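## Task

Move each bottle that has a grey cap onto the tray and leave every other bottle off it. At the end all bottles must be upright and must stay in place without the robot supporting them. Anything the gripper is still touching at the end must not drop by more than about a fingernail's thickness once released, or the task fails.

## Robot and tools

ROBOT. There are two Doosan M1013 six-joint arms, named left_arm and right_arm, each with a Robotiq 140 two-finger gripper. left_arm's base sits at (-0.008, +0.433, 0) m and right_arm's at (-0.090, -0.605, 0) m, both almost unrotated. The names are labels only and do not match the left or right side of a camera image.

FRAME. All printed positions use one scene frame: origin on the table top midway between the arms, +z up, +x pointing out across the table, left_arm on the +y side. Printed hand positions can be somewhat off, more so when an arm is stretched far. The end_effector_position is the point between the closed finger pads. The fingers point along the gripper's +z and close along its y. Closed fingertips extend about 33 mm past that point, open ones about 9 mm; while closing, the tips travel roughly 24 mm further from the arm, so keep that clearance above the table or tray.

execute_actions. Argument actions is a list holding zero or one item; optional pictures (boolean) asks for camera images. An empty list changes nothing and reports the state plus images. A motion item has rows (1 to 15 rows) and steps (9 to 15, default 15); each row lasts one control step of 1/30 s and the final row repeats to fill the remaining steps. A wait item has only steps (up to 300), counted from the previous result, and your thinking time is part of it. The result is captured 9 steps before an action finishes; those steps run while you reply.

ROW LAYOUT. Every row has 18 numbers, always both arms: left_arm's 6 joint targets, then its gripper position, force_limit, speed; then the same 9 for right_arm. Joint numbers are absolute target angles in radians (not offsets), ordered waist, shoulder, elbow, forearm roll, wrist pitch, wrist roll, as in the Joint positions line. Ranges: elbow -2.792 to 2.792, all others -6.283 to 6.283. A target more than 0.010 rad outside a range, and further out than the current angle, gets the call refused with nothing sent; targets past the true end are clipped and reported as "joint sent to its limit". Each control step the sent target stays within 0.456 rad (waist, shoulder), 0.683 (elbow) or 0.854 (wrist joints) of the measured angle, and is shrunk so the hand moves no more than 70 mm from where it is. Top joint speeds are 2.09, 3.14 and 3.93 rad/s for those groups; joints of one arm accelerate over 0.3 s and arrive together. Between calls the arms keep heading for the last row sent until they settle or a step is HELD.

GRIPPER NUMBERS, each in [-1, 1]. position: +1 fully open (140 mm), about -0.8 pads touch, -1 closes until blocked. force_limit: about 14 N at -1, 60 N at 0, 107 N at +1. speed: about 30 mm/s at -1, 140 at 0, 250 at +1. To leave a gripper unchanged, resend its previous three numbers; a 0 is a real command. After gripping, object_status should read 2. Codes: 0 moving, 1 blocked while opening, 2 blocked while closing (holding), 3 reached target or pads met. A new force_limit during status 2 only applies with a changed position (e.g. -1 to -0.98). position_measured is in counts: 3 fully open, 230 pads closed, not linear.

RESULT LINES. Each arm's end_effector_position (m), end_effector_quat_wxyz and velocities; Joint positions and Joint velocities per arm (rad, rad/s); joint torques (offset and noisy); Flange force (outside force on the gripper including held weight, noisy, or "no reading"). "joint command not followed" means a clearance check altered joint targets on some steps; HELD marks steps where your row was partly or wholly not sent. MOTOR HOT warns before an OVER-TEMPERATURE FAULT that brakes the arm.

FAULTS. An arm halts for 10 s and drops the rest of the call if a joint's contact torque hits its load limit (waist 302, shoulder 302, elbow 142, forearm roll 40, wrist pitch 40, wrist roll 40 N m, held weight included) or if any outside force on it reaches 144 N.

zoom_image: camera is cam_head_left or cam_head_right (each 672x504); region is [x0, y0, x1, y1] pixels from the top-left, no larger than 504 by 504. It enlarges the latest image. Both head cameras sit near x = -1.1, z = 0.83, looking down over the table; calibration is given but may be off by a couple of degrees and millimetres.

read_manual: optional section ("licences"); returns licence text only.

finished_scene: scene is the current scene's number; ends and grades it permanently and reveals the next task.

AVOID. Collisions or pressing between the two arms; knocking anything off the table; dropping, slipping or tipping bottles; slamming or hard pushes. Expect occasional brief pulls on a held bottle or nudges to loose items. Release bottles upright and fully supported, and move the gripper clear before finishing.

Each tool is called after "Emit:" as a command line: name --argument value for each argument, lists and objects as JSON in quotes; but a table of rows of numbers goes row by row, as --pt "numbers of a row", without its own name.

## Session

Emit:
execute_actions --actions '[]'

Scene clock: 0.00 s of 6400.00 s.
left_arm: end_effector_position=(+0.6581, +0.7208, +0.2450) position_measured=3 object_status=3 end_effector_quat_wxyz=(-0.008, +0.800, -0.023, +0.599) end_effector_velocity=(-0.000, +0.001, -0.000) end_effector_angular_velocity=(+0.000, -0.001, +0.000) | right_arm: end_effector_position=(+0.1995, -0.2927, +0.2893) position_measured=3 object_status=3 end_effector_quat_wxyz=(+0.373, +0.681, -0.483, +0.406) end_effector_velocity=(+0.001, -0.000, -0.000) end_effector_angular_velocity=(-0.001, +0.001, -0.001)
Joint positions: left_arm=[ 0.64   0.149  2.29  -2.187  0.777  4.173] | right_arm=[ 1.184  0.318  1.866 -0.615  1.969  4.047]
Joint velocities: left_arm=[ 0.001  0.001 -0.     0.     0.001  0.001] | right_arm=[-0.001  0.001  0.    -0.    -0.    -0.001]
Joint torques (N m, as the joint torque sensors report them, + toward a larger angle): no reading
Flange force (N, the push that the arm receives, along the gripper's own x y z axes): no reading

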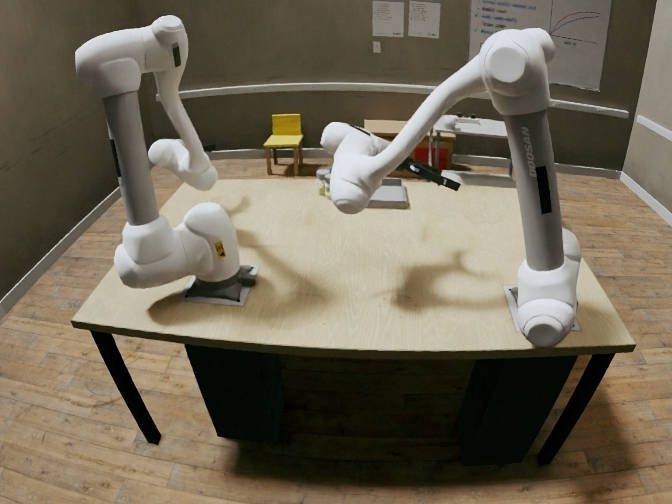

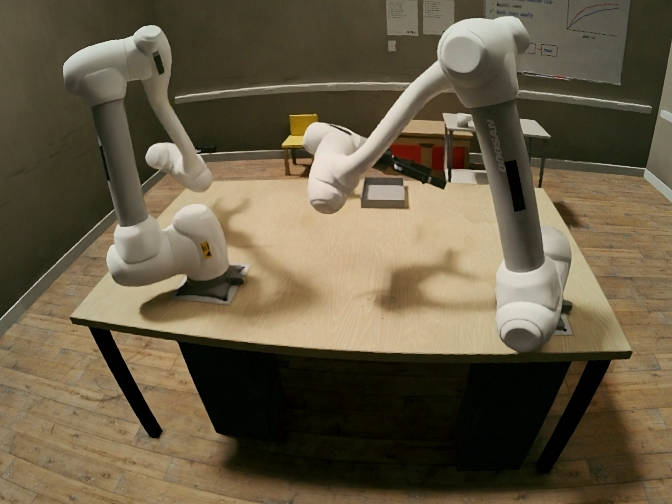

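Emit:
execute_actions --actions '[{"rows":[[0.64,0,1.57,0,1.57,3.14,1,0,0,-0.4,0,1.4,0,1.74,3.14,1,0,0]]}]'

Emit:
execute_actions --actions '[{"steps":90}]' --pictures true

Emit:
zoom_image --camera "cam_head_left" --region '[240,140,480,260]'

Emit:
zoom_image --camera "cam_head_right" --region '[240,140,480,260]'

Scene clock: 0.73 s of 6400.00 s.
left_arm: end_effector_position=(+0.6886, +0.7037, +0.3201) position_measured=3 object_status=3 end_effector_quat_wxyz=(+0.023, +0.764, -0.065, +0.641) end_effector_velocity=(+0.161, -0.135, +0.481) end_effector_angular_velocity=(-0.013, -0.620, -0.756) | right_arm: end_effector_position=(+0.2165, -0.2780, +0.3098) position_measured=3 object_status=3 end_effector_quat_wxyz=(+0.350, +0.736, -0.504, +0.285) end_effector_velocity=(+0.224, +0.167, +0.300) end_effector_angular_velocity=(+2.349, +1.621, -0.285)
Joint positions: left_arm=[ 0.64   0.131  2.207 -2.083  0.872  4.069] | right_arm=[ 1.092  0.254  1.772 -0.491  1.922  3.871]
Joint velocities: left_arm=[ 0.    -0.113 -0.557  0.716  0.614 -0.714] | right_arm=[-1.036 -0.688 -1.018  1.304 -0.478 -1.896]
Joint torques (N m, as the joint torque sensors report them, + toward a larger angle): left_arm=[ -0.57 -42.95 -29.91  -2.84   2.88  -0.14] | right_arm=[-17.78 -85.56 -43.94   2.45   2.01  -0.14]
Flange force (N, the push that the arm receives, along the gripper's own x y z axes): left_arm=[0.7 0.4 -0.8] | right_arm=[5.9 7.8 -6.2]
Steps of this call (steps 1 to 16: nothing new was sent; steps 17 to 22: the first 6 steps of this action). Readings (joint positions | what the end effector reports):
17: left_arm=[0.640 0.149 2.290 -2.187 0.777 4.173] | right_arm=[1.184 0.318 1.866 -0.615 1.969 4.047] | left_arm position_measured=3 object_status=3 | right_arm position_measured=3 object_status=3
18: left_arm=[0.640 0.148 2.286 -2.181 0.783 4.167] | right_arm=[1.181 0.316 1.863 -0.611 1.967 4.040] | left_arm position_measured=3 object_status=3 | right_arm position_measured=3 object_status=3
20: left_arm=[0.640 0.140 2.246 -2.132 0.828 4.118] | right_arm=[1.151 0.295 1.833 -0.570 1.952 3.983] | left_arm position_measured=3 object_status=3 | right_arm position_measured=3 object_status=3
22: the state above

Scene clock: 3.73 s of 6400.00 s.
left_arm: end_effector_position=(+0.4254, +0.7875, +0.4404) position_measured=3 object_status=3 end_effector_quat_wxyz=(-0.001, +0.890, -0.455, +0.000) end_effector_velocity=(+0.000, -0.000, +0.001) end_effector_angular_velocity=(-0.000, +0.000, -0.000) | right_arm: end_effector_position=(+0.4277, -0.7983, +0.5350) position_measured=3 object_status=3 end_effector_quat_wxyz=(+0.000, -0.545, +0.838, -0.001) end_effector_velocity=(+0.000, -0.001, -0.000) end_effector_angular_velocity=(+0.000, +0.000, -0.002)
Joint positions: left_arm=[ 0.64 -0.    1.57  0.    1.57  3.14] | right_arm=[-0.4  -0.    1.4   0.    1.74  3.14]
Joint velocities: left_arm=[-0.    -0.    -0.001 -0.     0.001 -0.   ] | right_arm=[-0.001  0.     0.    -0.    -0.     0.002]
Joint torques (N m, as the joint torque sensors report them, + toward a larger angle): left_arm=[ -0.92 -38.67 -40.94   4.66   0.45  -0.22] | right_arm=[ -2.25 -37.21 -39.73   4.52   0.03  -0.19]
Flange force (N, the push that the arm receives, along the gripper's own x y z axes): left_arm=[-1.7 3.4 -0.6] | right_arm=[-3.9 3.7 -1.6]
Kept back: nothing.
Steps of this call (steps 1 to 9: the last 9 steps of your previous action; steps 10 to 75: the robot went on to your last target; steps 76 to 90: nothing new was sent). Readings (joint positions | what the end effector reports):
1: left_arm=[0.640 0.128 2.187 -2.058 0.893 4.044] | right_arm=[1.057 0.232 1.740 -0.449 1.907 3.810] | left_arm position_measured=3 object_status=3 | right_arm position_measured=3 object_status=3
2: left_arm=[0.640 0.123 2.167 -2.031 0.915 4.017] | right_arm=[1.025 0.214 1.713 -0.414 1.894 3.757] | left_arm position_measured=3 object_status=3 | right_arm position_measured=3 object_status=3
4: left_arm=[0.640 0.115 2.126 -1.974 0.960 3.960] | right_arm=[0.964 0.183 1.668 -0.354 1.872 3.667] | left_arm position_measured=3 object_status=3 | right_arm position_measured=3 object_status=3
8: left_arm=[0.640 0.097 2.040 -1.839 1.055 3.832] | right_arm=[0.843 0.134 1.596 -0.259 1.837 3.527] | left_arm position_measured=3 object_status=3 | right_arm position_measured=3 object_status=3
90: the state above
All arms were judged still, so your last target was given up. Only a new action makes them travel on or press farther. Fingers that are still opening or closing keep moving.

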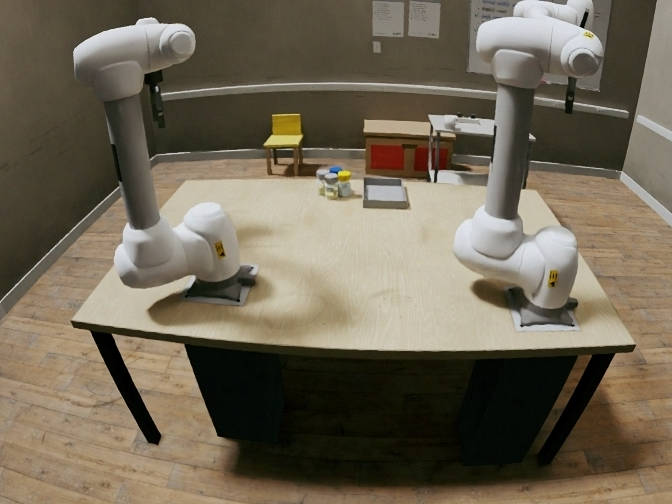

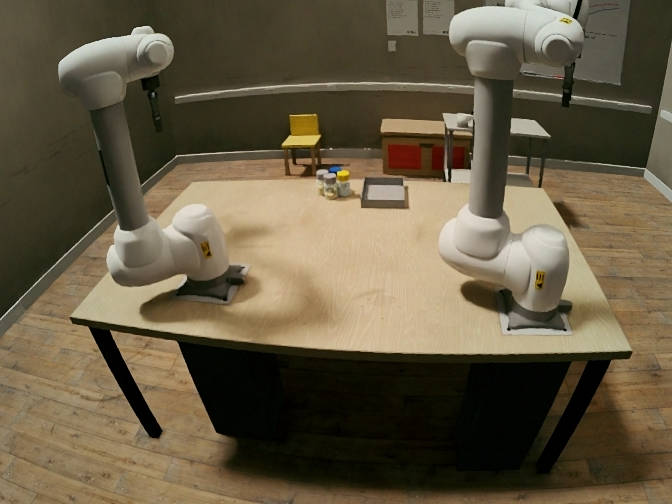

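Region (240, 140, 480, 260) of cam_head_left's 672x504 image, scaled by 2.100, with more detail than that image has.

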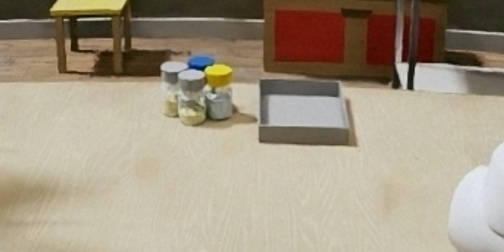

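Region (240, 140, 480, 260) of cam_head_right's 672x504 image, scaled by 2.100, with more detail than that image has.

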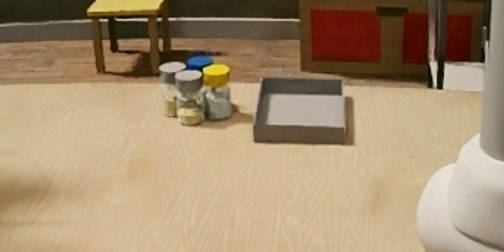

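Emit:
zoom_image --camera "cam_head_left" --region '[305,155,425,215]'

Emit:
zoom_image --camera "cam_head_right" --region '[305,155,425,215]'

Region (305, 155, 425, 215) of cam_head_left's 672x504 image, scaled by 4.200, with more detail than that image has.

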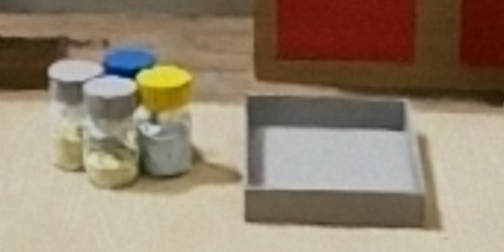

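Region (305, 155, 425, 215) of cam_head_right's 672x504 image, scaled by 4.200, with more detail than that image has.

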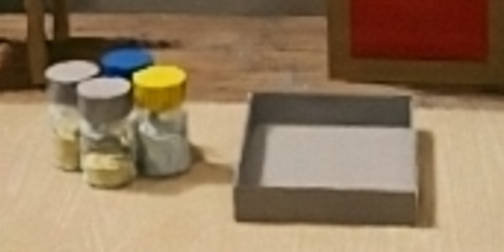

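Emit:
execute_actions --actions '[{"rows":[[-0.434,0.15,1.7,0,1.29,4.40,0.13,-0.5,0,-0.4,0,1.4,0,1.74,3.14,1,0,0]]}]'

Emit:
execute_actions --actions '[{"steps":40}]'

Emit:
execute_actions --actions '[{"rows":[[-0.434,0.274,1.774,0,1.093,4.40,0.13,-0.5,0,-0.4,0,1.4,0,1.74,3.14,1,0,0]]}]'

Emit:
execute_actions --actions '[{"steps":30}]' --pictures true

Emit:
zoom_image --camera "cam_head_left" --region '[290,120,410,210]'

Emit:
zoom_image --camera "cam_head_right" --region '[290,120,410,210]'

Scene clock: 5.23 s of 6400.00 s.
left_arm: end_effector_position=(+0.4668, +0.7587, +0.4123) position_measured=36 object_status=0 end_effector_quat_wxyz=(-0.001, +0.830, -0.557, +0.000) end_effector_velocity=(+0.329, -0.269, -0.225) end_effector_angular_velocity=(-0.005, +0.010, -1.979) | right_arm: end_effector_position=(+0.4277, -0.7983, +0.5350) position_measured=3 object_status=3 end_effector_quat_wxyz=(+0.000, -0.545, +0.838, -0.001) end_effector_velocity=(+0.000, -0.000, -0.000) end_effector_angular_velocity=(-0.001, +0.001, +0.000)
Joint positions: left_arm=[0.557 0.027 1.593 0.    1.52  3.294] | right_arm=[-0.4  -0.    1.4   0.    1.74  3.14]
Joint velocities: left_arm=[-0.696  0.215  0.181 -0.001 -0.386  1.283] | right_arm=[ 0.     0.001 -0.    -0.001 -0.    -0.   ]
Joint torques (N m, as the joint torque sensors report them, + toward a larger angle): left_arm=[  4.35 -65.88 -47.03   5.53   0.85  -0.18] | right_arm=[ -3.14 -37.15 -39.13   4.67   0.08  -0.05]
Flange force (N, the push that the arm receives, along the gripper's own x y z axes): left_arm=[-6.0 -2.0 -0.8] | right_arm=[-5.6 2.8 -2.7]
Steps of this call (steps 1 to 39: nothing new was sent; steps 40 to 45: the first 6 steps of this action). Readings (joint positions | what the end effector reports):
40: left_arm=[0.640 0.000 1.570 0.000 1.570 3.140] | right_arm=[-0.400 -0.000 1.400 0.000 1.740 3.140] | left_arm position_measured=3 object_status=0 | right_arm position_measured=3 object_status=3
41: left_arm=[0.636 0.001 1.570 0.000 1.568 3.146] | right_arm=[-0.400 -0.000 1.400 0.000 1.740 3.140] | left_arm position_measured=6 object_status=0 | right_arm position_measured=3 object_status=3
43: left_arm=[0.607 0.011 1.579 0.000 1.549 3.202] | right_arm=[-0.400 -0.000 1.400 0.000 1.740 3.140] | left_arm position_measured=21 object_status=0 | right_arm position_measured=3 object_status=3
45: the state above

Scene clock: 6.57 s of 6400.00 s.
left_arm: end_effector_position=(+0.5824, +0.2121, +0.2820) position_measured=113 object_status=3 end_effector_quat_wxyz=(+0.001, +0.036, +0.999, -0.000) end_effector_velocity=(-0.121, -0.365, -0.050) end_effector_angular_velocity=(+0.000, +0.003, -1.028) | right_arm: end_effector_position=(+0.4277, -0.7983, +0.5350) position_measured=3 object_status=3 end_effector_quat_wxyz=(+0.000, -0.545, +0.838, -0.001) end_effector_velocity=(+0.000, +0.001, -0.000) end_effector_angular_velocity=(+0.000, +0.001, +0.001)
Joint positions: left_arm=[-0.396  0.147  1.698  0.     1.295  4.373] | right_arm=[-0.4  -0.    1.4  -0.    1.74  3.14]
Joint velocities: left_arm=[-0.607  0.046  0.039 -0.002 -0.082  0.421] | right_arm=[ 0.002  0.    -0.    -0.     0.001  0.001]
Joint torques (N m, as the joint torque sensors report them, + toward a larger angle): left_arm=[  7.38 -62.03 -38.81   5.49   0.49  -0.58] | right_arm=[ -3.26 -38.14 -39.54   4.28  -0.23  -0.18]
Flange force (N, the push that the arm receives, along the gripper's own x y z axes): left_arm=[-5.6 3.0 -0.4] | right_arm=[-6.3 2.6 -2.8]
Kept back: nothing.
Steps of this call (steps 1 to 9: the last 9 steps of your previous action; steps 10 to 40: the robot went on to your last target). Readings (joint positions | what the end effector reports):
1: left_arm=[0.535 0.034 1.599 0.000 1.508 3.337] | right_arm=[-0.400 -0.000 1.400 0.000 1.740 3.140] | left_arm position_measured=43 object_status=0 | right_arm position_measured=3 object_status=3
2: left_arm=[0.512 0.040 1.604 0.000 1.496 3.379] | right_arm=[-0.400 -0.000 1.400 0.000 1.740 3.140] | left_arm position_measured=51 object_status=0 | right_arm position_measured=3 object_status=3
4: left_arm=[0.466 0.051 1.614 0.000 1.474 3.466] | right_arm=[-0.400 -0.000 1.400 0.000 1.740 3.140] | left_arm position_measured=66 object_status=0 | right_arm position_measured=3 object_status=3
8: left_arm=[0.372 0.072 1.632 0.000 1.437 3.641] | right_arm=[-0.400 -0.000 1.400 0.000 1.740 3.140] | left_arm position_measured=97 object_status=0 | right_arm position_measured=3 object_status=3
40: the state above

Scene clock: 6.77 s of 6400.00 s.
left_arm: end_effector_position=(+0.5944, +0.1831, +0.2143) position_measured=113 object_status=3 end_effector_quat_wxyz=(+0.000, +0.064, +0.998, -0.000) end_effector_velocity=(+0.123, -0.068, -0.464) end_effector_angular_velocity=(-0.006, -0.010, -0.059) | right_arm: end_effector_position=(+0.4277, -0.7983, +0.5350) position_measured=3 object_status=3 end_effector_quat_wxyz=(+0.000, -0.545, +0.838, -0.001) end_effector_velocity=(-0.000, +0.001, +0.000) end_effector_angular_velocity=(-0.000, -0.000, +0.001)
Joint positions: left_arm=[-0.429  0.217  1.741 -0.     1.183  4.395] | right_arm=[-0.4  -0.    1.4   0.    1.74  3.14]
Joint velocities: left_arm=[-0.012  0.492  0.277 -0.001 -0.781  0.047] | right_arm=[ 0.001 -0.001  0.     0.     0.     0.   ]
Joint torques (N m, as the joint torque sensors report them, + toward a larger angle): left_arm=[  0.58 -80.78 -46.81   5.74   0.63  -0.15] | right_arm=[ -3.02 -36.14 -39.1    4.44  -0.31  -0.03]
Flange force (N, the push that the arm receives, along the gripper's own x y z axes): left_arm=[3.4 4.0 -2.8] | right_arm=[-5.6 4.9 -3.2]
Steps of this call (steps 1 to 6: the first 6 steps of this action). Readings (joint positions | what the end effector reports):
1: left_arm=[-0.414 0.149 1.699 -0.000 1.293 4.386] | right_arm=[-0.400 -0.000 1.400 -0.000 1.740 3.140] | left_arm position_measured=113 object_status=3 | right_arm position_measured=3 object_status=3
2: left_arm=[-0.426 0.152 1.701 -0.000 1.287 4.393] | right_arm=[-0.400 -0.000 1.400 -0.000 1.740 3.140] | left_arm position_measured=113 object_status=3 | right_arm position_measured=3 object_status=3
4: left_arm=[-0.430 0.180 1.718 -0.000 1.241 4.393] | right_arm=[-0.400 -0.000 1.400 -0.000 1.740 3.140] | left_arm position_measured=113 object_status=3 | right_arm position_measured=3 object_status=3
6: the state above

Scene clock: 7.77 s of 6400.00 s.
left_arm: end_effector_position=(+0.6050, +0.1747, +0.1601) position_measured=113 object_status=3 end_effector_quat_wxyz=(+0.000, +0.069, +0.998, -0.000) end_effector_velocity=(+0.000, -0.000, +0.000) end_effector_angular_velocity=(-0.000, -0.000, +0.000) | right_arm: end_effector_position=(+0.4277, -0.7983, +0.5350) position_measured=3 object_status=3 end_effector_quat_wxyz=(+0.000, -0.545, +0.838, -0.001) end_effector_velocity=(+0.000, -0.000, -0.001) end_effector_angular_velocity=(-0.000, +0.001, +0.001)
Joint positions: left_arm=[-0.434  0.274  1.774  0.     1.093  4.4  ] | right_arm=[-0.4   0.    1.4  -0.    1.74  3.14]
Joint velocities: left_arm=[-0. -0. -0. -0. -0. -0.] | right_arm=[ 0.     0.001  0.    -0.001  0.    -0.001]
Joint torques (N m, as the joint torque sensors report them, + toward a larger angle): left_arm=[  0.08 -63.59 -36.74   4.29   0.23  -0.12] | right_arm=[ -1.54 -38.56 -39.55   4.39   0.11   0.06]
Flange force (N, the push that the arm receives, along the gripper's own x y z axes): left_arm=[1.7 0.5 -1.0] | right_arm=[-2.6 1.4 -2.2]
Kept back: nothing.
Steps of this call (steps 1 to 9: the last 9 steps of your previous action; steps 10 to 30: the robot went on to your last target). Readings (joint positions | what the end effector reports):
1: left_arm=[-0.430 0.234 1.750 -0.000 1.157 4.397] | right_arm=[-0.400 -0.000 1.400 -0.000 1.740 3.140] | left_arm position_measured=113 object_status=3 | right_arm position_measured=3 object_status=3
2: left_arm=[-0.432 0.250 1.760 -0.000 1.132 4.398] | right_arm=[-0.400 -0.000 1.400 0.000 1.740 3.140] | left_arm position_measured=113 object_status=3 | right_arm position_measured=3 object_status=3
4: left_arm=[-0.434 0.270 1.772 -0.000 1.100 4.400] | right_arm=[-0.400 -0.000 1.400 -0.000 1.740 3.140] | left_arm position_measured=113 object_status=3 | right_arm position_measured=3 object_status=3
8: left_arm=[-0.434 0.274 1.774 -0.000 1.093 4.400] | right_arm=[-0.400 -0.000 1.400 -0.000 1.740 3.140] | left_arm position_measured=113 object_status=3 | right_arm position_measured=3 object_status=3
30: the state above
All arms were judged still, so your last target was given up. Only a new action makes them travel on or press farther. Fingers that are still opening or closing keep moving.

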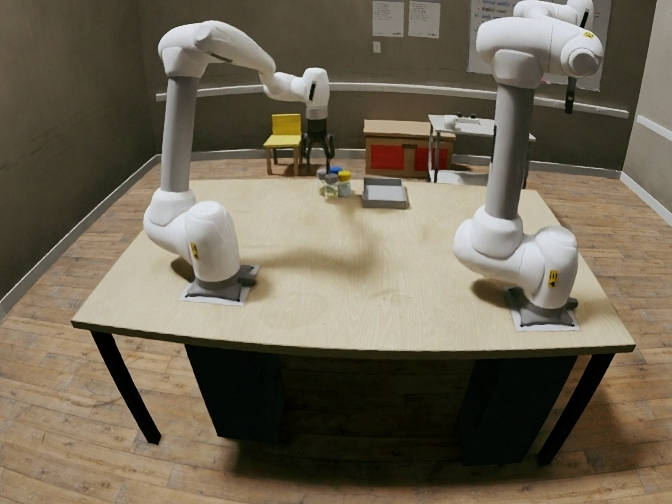

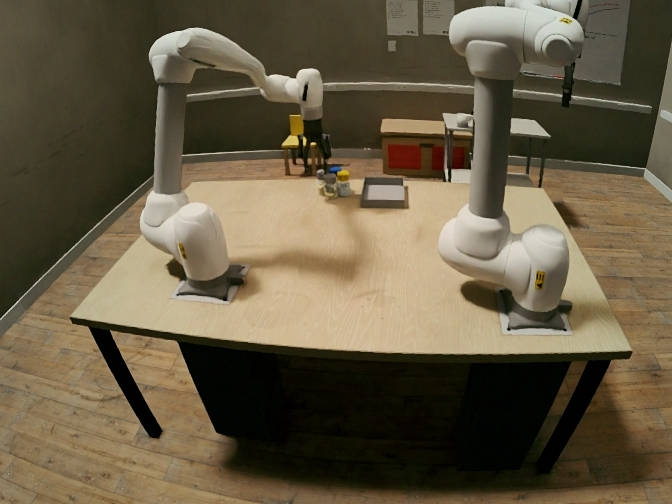

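Region (290, 120, 410, 210) of cam_head_left's 672x504 image, scaled by 4.200, with more detail than that image has; it fills the top 378 rows of this view, and the rest is white.

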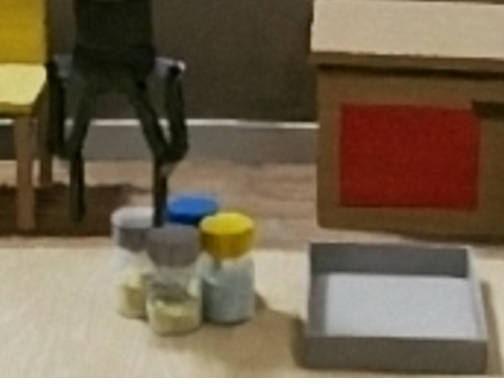

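Region (290, 120, 410, 210) of cam_head_right's 672x504 image, scaled by 4.200, with more detail than that image has; it fills the top 378 rows of this view, and the rest is white.

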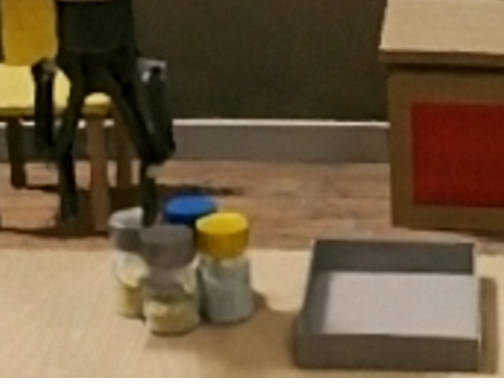

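Emit:
execute_actions --actions '[{"rows":[[-0.49,0.351,1.718,0,1.073,4.345,0.13,-0.5,0,-0.4,0,1.4,0,1.74,3.14,1,0,0]]}]'

Emit:
execute_actions --actions '[{"steps":20}]' --pictures true

Emit:
zoom_image --camera "cam_head_left" --region '[300,145,370,205]'

Emit:
zoom_image --camera "cam_head_right" --region '[300,145,370,205]'

Scene clock: 8.77 s of 6400.00 s.
left_arm: end_effector_position=(+0.6219, +0.1285, +0.1380) position_measured=113 object_status=3 end_effector_quat_wxyz=(-0.000, +0.070, +0.998, +0.000) end_effector_velocity=(+0.070, -0.231, -0.117) end_effector_angular_velocity=(+0.008, +0.013, -0.010) | right_arm: end_effector_position=(+0.4277, -0.7983, +0.5350) position_measured=3 object_status=3 end_effector_quat_wxyz=(+0.000, -0.545, +0.838, -0.001) end_effector_velocity=(+0.000, +0.000, -0.001) end_effector_angular_velocity=(+0.002, +0.002, -0.000)
Joint positions: left_arm=[-0.483  0.342  1.725  0.     1.076  4.353] | right_arm=[-0.4   0.    1.4  -0.    1.74  3.14]
Joint velocities: left_arm=[-0.243  0.333 -0.236  0.    -0.081 -0.234] | right_arm=[-0.     0.001  0.001  0.001  0.     0.   ]
Joint torques (N m, as the joint torque sensors report them, + toward a larger angle): left_arm=[  25.14 -114.24  -36.98    4.9     0.62   -0.52] | right_arm=[ -3.33 -38.37 -39.33   4.06  -0.29  -0.03]
Flange force (N, the push that the arm receives, along the gripper's own x y z axes): left_arm=[1.3 2.5 -4.0] | right_arm=[-5.6 1.2 -3.3]
Steps of this call (steps 1 to 24: nothing new was sent; steps 25 to 30: the first 6 steps of this action). Readings (joint positions | what the end effector reports):
25: left_arm=[-0.434 0.274 1.774 0.000 1.093 4.400] | right_arm=[-0.400 0.000 1.400 -0.000 1.740 3.140] | left_arm position_measured=113 object_status=3 | right_arm position_measured=3 object_status=3
26: left_arm=[-0.437 0.278 1.772 0.000 1.092 4.398] | right_arm=[-0.400 -0.000 1.400 -0.000 1.740 3.140] | left_arm position_measured=113 object_status=3 | right_arm position_measured=3 object_status=3
28: left_arm=[-0.458 0.307 1.750 0.000 1.084 4.377] | right_arm=[-0.400 0.000 1.400 -0.000 1.740 3.140] | left_arm position_measured=113 object_status=3 | right_arm position_measured=3 object_status=3
30: the state above

Scene clock: 9.43 s of 6400.00 s.
left_arm: end_effector_position=(+0.6243, +0.1216, +0.1350) position_measured=113 object_status=3 end_effector_quat_wxyz=(-0.000, +0.069, +0.998, +0.000) end_effector_velocity=(-0.001, -0.000, -0.000) end_effector_angular_velocity=(-0.000, +0.001, +0.000) | right_arm: end_effector_position=(+0.4277, -0.7983, +0.5350) position_measured=3 object_status=3 end_effector_quat_wxyz=(+0.000, -0.545, +0.838, -0.001) end_effector_velocity=(+0.000, +0.001, +0.000) end_effector_angular_velocity=(+0.001, -0.001, -0.000)
Joint positions: left_arm=[-0.49   0.351  1.718  0.     1.073  4.345] | right_arm=[-0.4   0.    1.4  -0.    1.74  3.14]
Joint velocities: left_arm=[-0.     0.     0.    -0.001  0.001  0.   ] | right_arm=[ 0.001 -0.001  0.     0.001  0.     0.002]
Joint torques (N m, as the joint torque sensors report them, + toward a larger angle): left_arm=[ -0.13 -69.77 -36.61   4.06   0.36   0.02] | right_arm=[ -2.04 -36.56 -39.57   4.61  -0.15  -0.13]
Flange force (N, the push that the arm receives, along the gripper's own x y z axes): left_arm=[3.4 1.2 -1.3] | right_arm=[-3.9 4.9 -2.1]
Kept back: nothing.
Steps of this call (steps 1 to 9: the last 9 steps of your previous action; steps 10 to 15: the robot went on to your last target; steps 16 to 20: nothing new was sent). Readings (joint positions | what the end effector reports):
1: left_arm=[-0.489 0.349 1.720 0.000 1.074 4.347] | right_arm=[-0.400 0.000 1.400 -0.000 1.740 3.140] | left_arm position_measured=113 object_status=3 | right_arm position_measured=3 object_status=3
2: left_arm=[-0.490 0.351 1.719 0.000 1.073 4.346] | right_arm=[-0.400 0.000 1.400 -0.000 1.740 3.140] | left_arm position_measured=113 object_status=3 | right_arm position_measured=3 object_status=3
4: left_arm=[-0.490 0.351 1.718 0.000 1.073 4.345] | right_arm=[-0.400 -0.000 1.400 -0.000 1.740 3.140] | left_arm position_measured=113 object_status=3 | right_arm position_measured=3 object_status=3
8: left_arm=[-0.490 0.351 1.718 0.000 1.073 4.345] | right_arm=[-0.400 -0.000 1.400 -0.000 1.740 3.140] | left_arm position_measured=113 object_status=3 | right_arm position_measured=3 object_status=3
20: the state above
All arms were judged still, so your last target was given up. Only a new action makes them travel on or press farther. Fingers that are still opening or closing keep moving.

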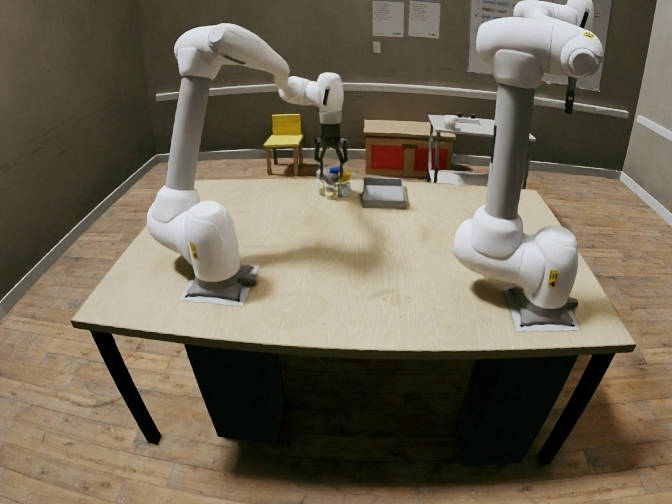

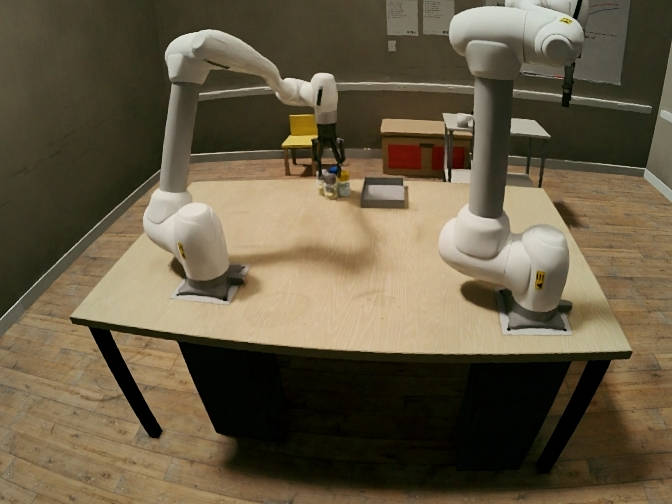

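Region (300, 145, 370, 205) of cam_head_left's 672x504 image, scaled by 7.200, with more detail than that image has; it fills the top 432 rows of this view, and the rest is white.

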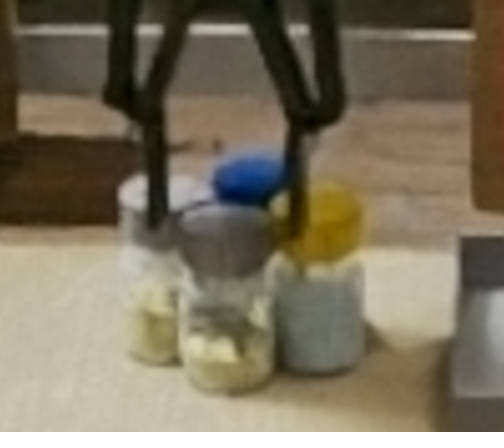

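Region (300, 145, 370, 205) of cam_head_right's 672x504 image, scaled by 7.200, with more detail than that image has; it fills the top 432 rows of this view, and the rest is white.

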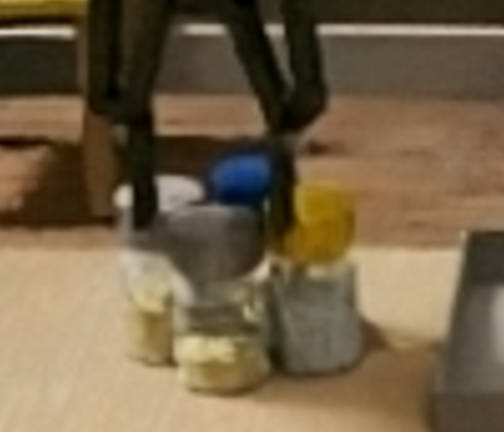

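Emit:
execute_actions --actions '[{"rows":[[-0.484,0.398,1.733,0,1.011,4.35,0.13,-0.5,0,-0.4,0,1.4,0,1.74,3.14,1,0,0]]}]'

Emit:
execute_actions --actions '[{"steps":15}]' --pictures true

Emit:
zoom_image --camera "cam_head_left" --region '[300,145,370,205]'

Emit:
zoom_image --camera "cam_head_right" --region '[300,145,370,205]'

Scene clock: 12.83 s of 6400.00 s.
left_arm: end_effector_position=(+0.6338, +0.1206, +0.0956) position_measured=113 object_status=3 end_effector_quat_wxyz=(-0.001, +0.068, +0.998, +0.000) end_effector_velocity=(+0.020, -0.001, -0.068) end_effector_angular_velocity=(-0.002, -0.001, -0.000) | right_arm: end_effector_position=(+0.4277, -0.7983, +0.5350) position_measured=3 object_status=3 end_effector_quat_wxyz=(+0.000, -0.545, +0.838, -0.001) end_effector_velocity=(+0.000, +0.001, +0.000) end_effector_angular_velocity=(-0.000, -0.001, +0.002)
Joint positions: left_arm=[-0.485  0.397  1.733 -0.     1.014  4.349] | right_arm=[-0.4   0.    1.4  -0.    1.74  3.14]
Joint velocities: left_arm=[ 0.013  0.084  0.018 -0.001 -0.103  0.014] | right_arm=[ 0.001 -0.    -0.     0.    -0.    -0.   ]
Joint torques (N m, as the joint torque sensors report them, + toward a larger angle): left_arm=[  -0.53 -117.28  -48.81    5.57    0.16   -0.23] | right_arm=[ -2.65 -37.66 -39.43   4.27  -0.21   0.06]
Flange force (N, the push that the arm receives, along the gripper's own x y z axes): left_arm=[1.1 3.2 -3.2] | right_arm=[-4.7 3.2 -2.9]
Steps of this call (steps 1 to 90: nothing new was sent; then 0.20 s passed at rest; steps 91 to 96: the first 6 steps of this action). Readings (joint positions | what the end effector reports):
91: left_arm=[-0.490 0.351 1.718 -0.000 1.073 4.345] | right_arm=[-0.400 0.000 1.400 -0.000 1.740 3.140] | left_arm position_measured=113 object_status=3 | right_arm position_measured=3 object_status=3
92: left_arm=[-0.490 0.354 1.718 -0.000 1.068 4.345] | right_arm=[-0.400 0.000 1.400 -0.000 1.740 3.140] | left_arm position_measured=113 object_status=3 | right_arm position_measured=3 object_status=3
94: left_arm=[-0.487 0.379 1.727 -0.000 1.035 4.347] | right_arm=[-0.400 0.000 1.400 -0.000 1.740 3.140] | left_arm position_measured=113 object_status=3 | right_arm position_measured=3 object_status=3
96: the state above

Scene clock: 13.33 s of 6400.00 s.
left_arm: end_effector_position=(+0.6346, +0.1208, +0.0945) position_measured=113 object_status=3 end_effector_quat_wxyz=(-0.000, +0.069, +0.998, +0.000) end_effector_velocity=(+0.000, -0.001, -0.000) end_effector_angular_velocity=(-0.001, +0.000, +0.000) | right_arm: end_effector_position=(+0.4277, -0.7983, +0.5350) position_measured=3 object_status=3 end_effector_quat_wxyz=(+0.000, -0.545, +0.838, -0.001) end_effector_velocity=(+0.000, -0.000, -0.000) end_effector_angular_velocity=(+0.001, +0.001, -0.001)
Joint positions: left_arm=[-0.484  0.398  1.733 -0.     1.011  4.35 ] | right_arm=[-0.4  -0.    1.4  -0.    1.74  3.14]
Joint velocities: left_arm=[-0.     0.    -0.    -0.001 -0.    -0.   ] | right_arm=[-0.001  0.001 -0.     0.     0.     0.001]
Joint torques (N m, as the joint torque sensors report them, + toward a larger angle): left_arm=[ -0.04 -72.78 -34.95   4.33  -0.08  -0.01] | right_arm=[ -3.06 -38.82 -39.39   4.41  -0.37  -0.17]
Flange force (N, the push that the arm receives, along the gripper's own x y z axes): left_arm=[2.6 0.8 -2.7] | right_arm=[-5.6 0.5 -3.5]
Kept back: nothing.
Steps of this call (steps 1 to 9: the last 9 steps of your previous action; steps 10 to 15: the robot went on to your last target). Readings (joint positions | what the end effector reports):
1: left_arm=[-0.484 0.398 1.733 -0.000 1.012 4.349] | right_arm=[-0.400 0.000 1.400 -0.000 1.740 3.140] | left_arm position_measured=113 object_status=3 | right_arm position_measured=3 object_status=3
2: left_arm=[-0.484 0.398 1.733 -0.000 1.011 4.350] | right_arm=[-0.400 0.000 1.400 -0.000 1.740 3.140] | left_arm position_measured=113 object_status=3 | right_arm position_measured=3 object_status=3
4: left_arm=[-0.484 0.398 1.733 -0.000 1.011 4.350] | right_arm=[-0.400 0.000 1.400 -0.000 1.740 3.140] | left_arm position_measured=113 object_status=3 | right_arm position_measured=3 object_status=3
8: left_arm=[-0.484 0.398 1.733 -0.000 1.011 4.350] | right_arm=[-0.400 0.000 1.400 -0.000 1.740 3.140] | left_arm position_measured=113 object_status=3 | right_arm position_measured=3 object_status=3
15: the state above
All arms were judged still, so your last target was given up. Only a new action makes them travel on or press farther. Fingers that are still opening or closing keep moving.

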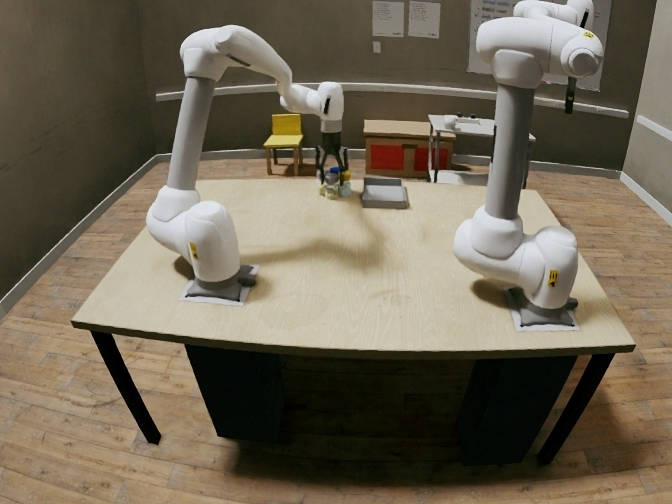

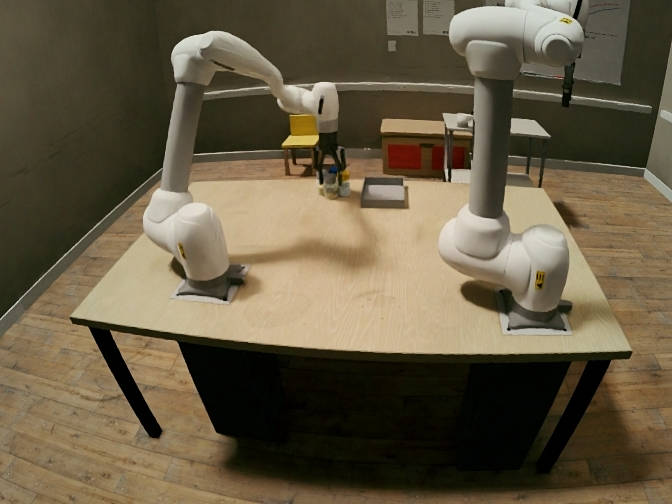

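Region (300, 145, 370, 205) of cam_head_left's 672x504 image, scaled by 7.200, with more detail than that image has; it fills the top 432 rows of this view, and the rest is white.

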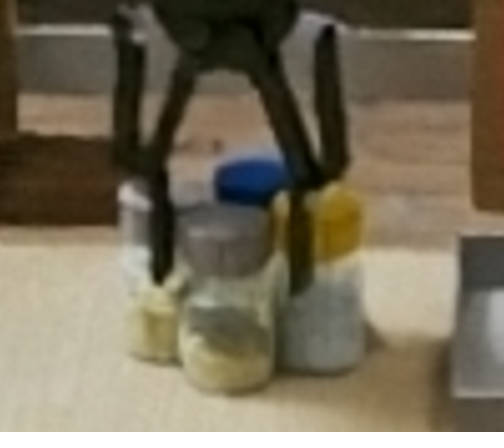

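Region (300, 145, 370, 205) of cam_head_right's 672x504 image, scaled by 7.200, with more detail than that image has; it fills the top 432 rows of this view, and the rest is white.

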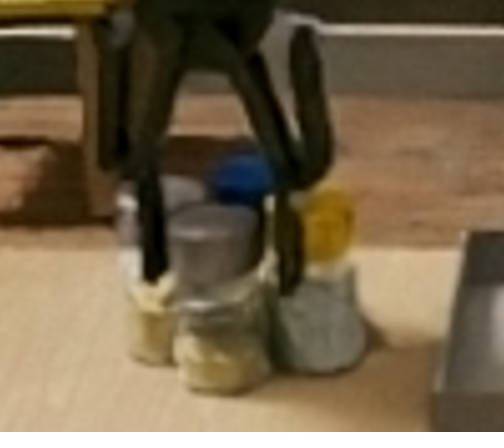

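Emit:
execute_actions --actions '[{"rows":[[-0.484,0.398,1.733,0,1.011,4.35,-1,-0.5,-0.5,-0.4,0,1.4,0,1.74,3.14,1,0,0]]}]'

Emit:
execute_actions --actions '[{"steps":15}]' --pictures true

Emit:
zoom_image --camera "cam_head_left" --region '[300,145,370,205]'

Scene clock: 13.87 s of 6400.00 s.
left_arm: end_effector_position=(+0.6346, +0.1208, +0.0945) position_measured=133 object_status=0 end_effector_quat_wxyz=(-0.000, +0.069, +0.998, +0.000) end_effector_velocity=(+0.001, +0.001, -0.000) end_effector_angular_velocity=(+0.003, -0.001, -0.002) | right_arm: end_effector_position=(+0.4277, -0.7983, +0.5350) position_measured=3 object_status=3 end_effector_quat_wxyz=(+0.000, -0.545, +0.838, -0.001) end_effector_velocity=(+0.000, -0.001, -0.001) end_effector_angular_velocity=(+0.000, +0.001, -0.002)
Joint positions: left_arm=[-0.484  0.398  1.733  0.     1.011  4.35 ] | right_arm=[-0.4   0.    1.4  -0.    1.74  3.14]
Joint velocities: left_arm=[ 0.     0.001 -0.001  0.004  0.001 -0.   ] | right_arm=[-0.001  0.001  0.    -0.    -0.001  0.   ]
Joint torques (N m, as the joint torque sensors report them, + toward a larger angle): left_arm=[ -2.17 -73.05 -34.44   3.95  -0.29  -0.08] | right_arm=[ -2.4  -37.77 -39.28   4.68  -0.11   0.1 ]
Flange force (N, the push that the arm receives, along the gripper's own x y z axes): left_arm=[-0.2 3.5 -3.4] | right_arm=[-3.6 1.6 -2.9]
Steps of this call (steps 1 to 10: nothing new was sent; steps 11 to 16: the first 6 steps of this action). Readings (joint positions | what the end effector reports):
11: left_arm=[-0.484 0.398 1.733 0.000 1.011 4.350] | right_arm=[-0.400 0.000 1.400 -0.000 1.740 3.140] | left_arm position_measured=113 object_status=0 | right_arm position_measured=3 object_status=3
12: left_arm=[-0.484 0.398 1.733 0.000 1.011 4.350] | right_arm=[-0.400 0.000 1.400 -0.000 1.740 3.140] | left_arm position_measured=114 object_status=0 | right_arm position_measured=3 object_status=3
14: left_arm=[-0.484 0.398 1.733 0.000 1.011 4.350] | right_arm=[-0.400 0.000 1.400 -0.000 1.740 3.140] | left_arm position_measured=123 object_status=0 | right_arm position_measured=3 object_status=3
16: the state above

Scene clock: 14.37 s of 6400.00 s.
left_arm: end_effector_position=(+0.6346, +0.1208, +0.0945) position_measured=151 object_status=2 end_effector_quat_wxyz=(-0.000, +0.069, +0.998, +0.000) end_effector_velocity=(-0.000, -0.000, -0.001) end_effector_angular_velocity=(-0.001, +0.001, +0.001) | right_arm: end_effector_position=(+0.4277, -0.7983, +0.5350) position_measured=3 object_status=3 end_effector_quat_wxyz=(+0.000, -0.545, +0.838, -0.001) end_effector_velocity=(+0.001, -0.000, -0.000) end_effector_angular_velocity=(-0.000, +0.000, +0.000)
Joint positions: left_arm=[-0.484  0.398  1.733  0.     1.011  4.35 ] | right_arm=[-0.4   0.    1.4  -0.    1.74  3.14]
Joint velocities: left_arm=[ 0.     0.     0.    -0.002 -0.001  0.   ] | right_arm=[-0.     0.001 -0.001 -0.    -0.    -0.001]
Joint torques (N m, as the joint torque sensors report them, + toward a larger angle): left_arm=[ -0.92 -67.5  -30.56   4.15  -0.07  -0.11] | right_arm=[ -2.   -36.11 -38.91   4.45   0.04   0.02]
Flange force (N, the push that the arm receives, along the gripper's own x y z axes): left_arm=[0.5 1.7 -10.7] | right_arm=[-3.4 4.2 -2.9]
Kept back: nothing.
Steps of this call (steps 1 to 9: the last 9 steps of your previous action; steps 10 to 15: the robot went on to your last target). Readings (joint positions | what the end effector reports):
1: left_arm=[-0.484 0.398 1.733 0.000 1.011 4.350] | right_arm=[-0.400 -0.000 1.400 -0.000 1.740 3.140] | left_arm position_measured=137 object_status=0 | right_arm position_measured=3 object_status=3
2: left_arm=[-0.484 0.398 1.733 0.000 1.011 4.350] | right_arm=[-0.400 0.000 1.400 -0.000 1.740 3.140] | left_arm position_measured=142 object_status=0 | right_arm position_measured=3 object_status=3
4: left_arm=[-0.484 0.398 1.733 0.000 1.011 4.350] | right_arm=[-0.400 -0.000 1.400 -0.000 1.740 3.140] | left_arm position_measured=151 object_status=0 | right_arm position_measured=3 object_status=3
8: left_arm=[-0.484 0.398 1.733 0.000 1.011 4.350] | right_arm=[-0.400 0.000 1.400 -0.000 1.740 3.140] | left_arm position_measured=151 object_status=0 | right_arm position_measured=3 object_status=3
15: the state above
All arms were judged still, so your last target was given up. Only a new action makes them travel on or press farther. Fingers that are still opening or closing keep moving.

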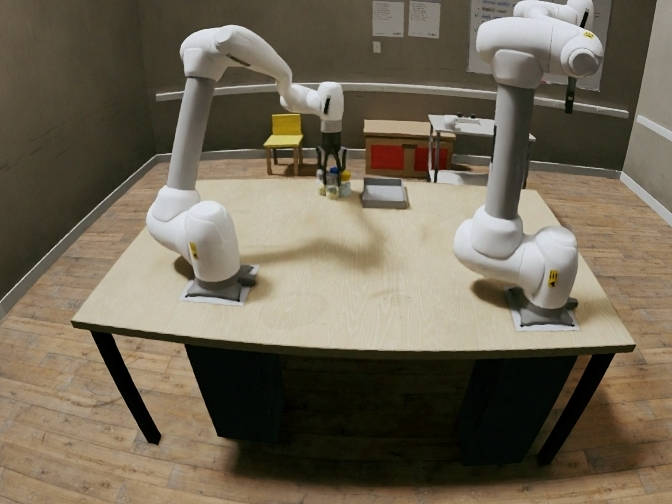

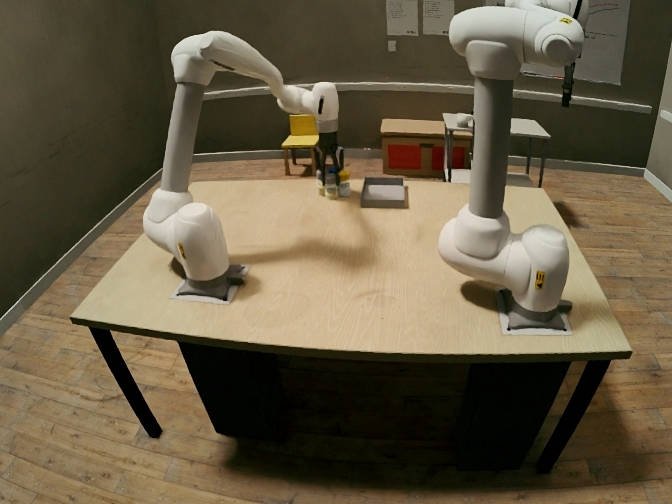

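Region (300, 145, 370, 205) of cam_head_left's 672x504 image, scaled by 7.200, with more detail than that image has; it fills the top 432 rows of this view, and the rest is white.

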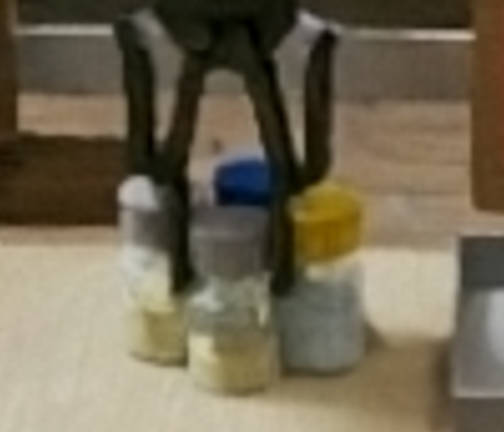

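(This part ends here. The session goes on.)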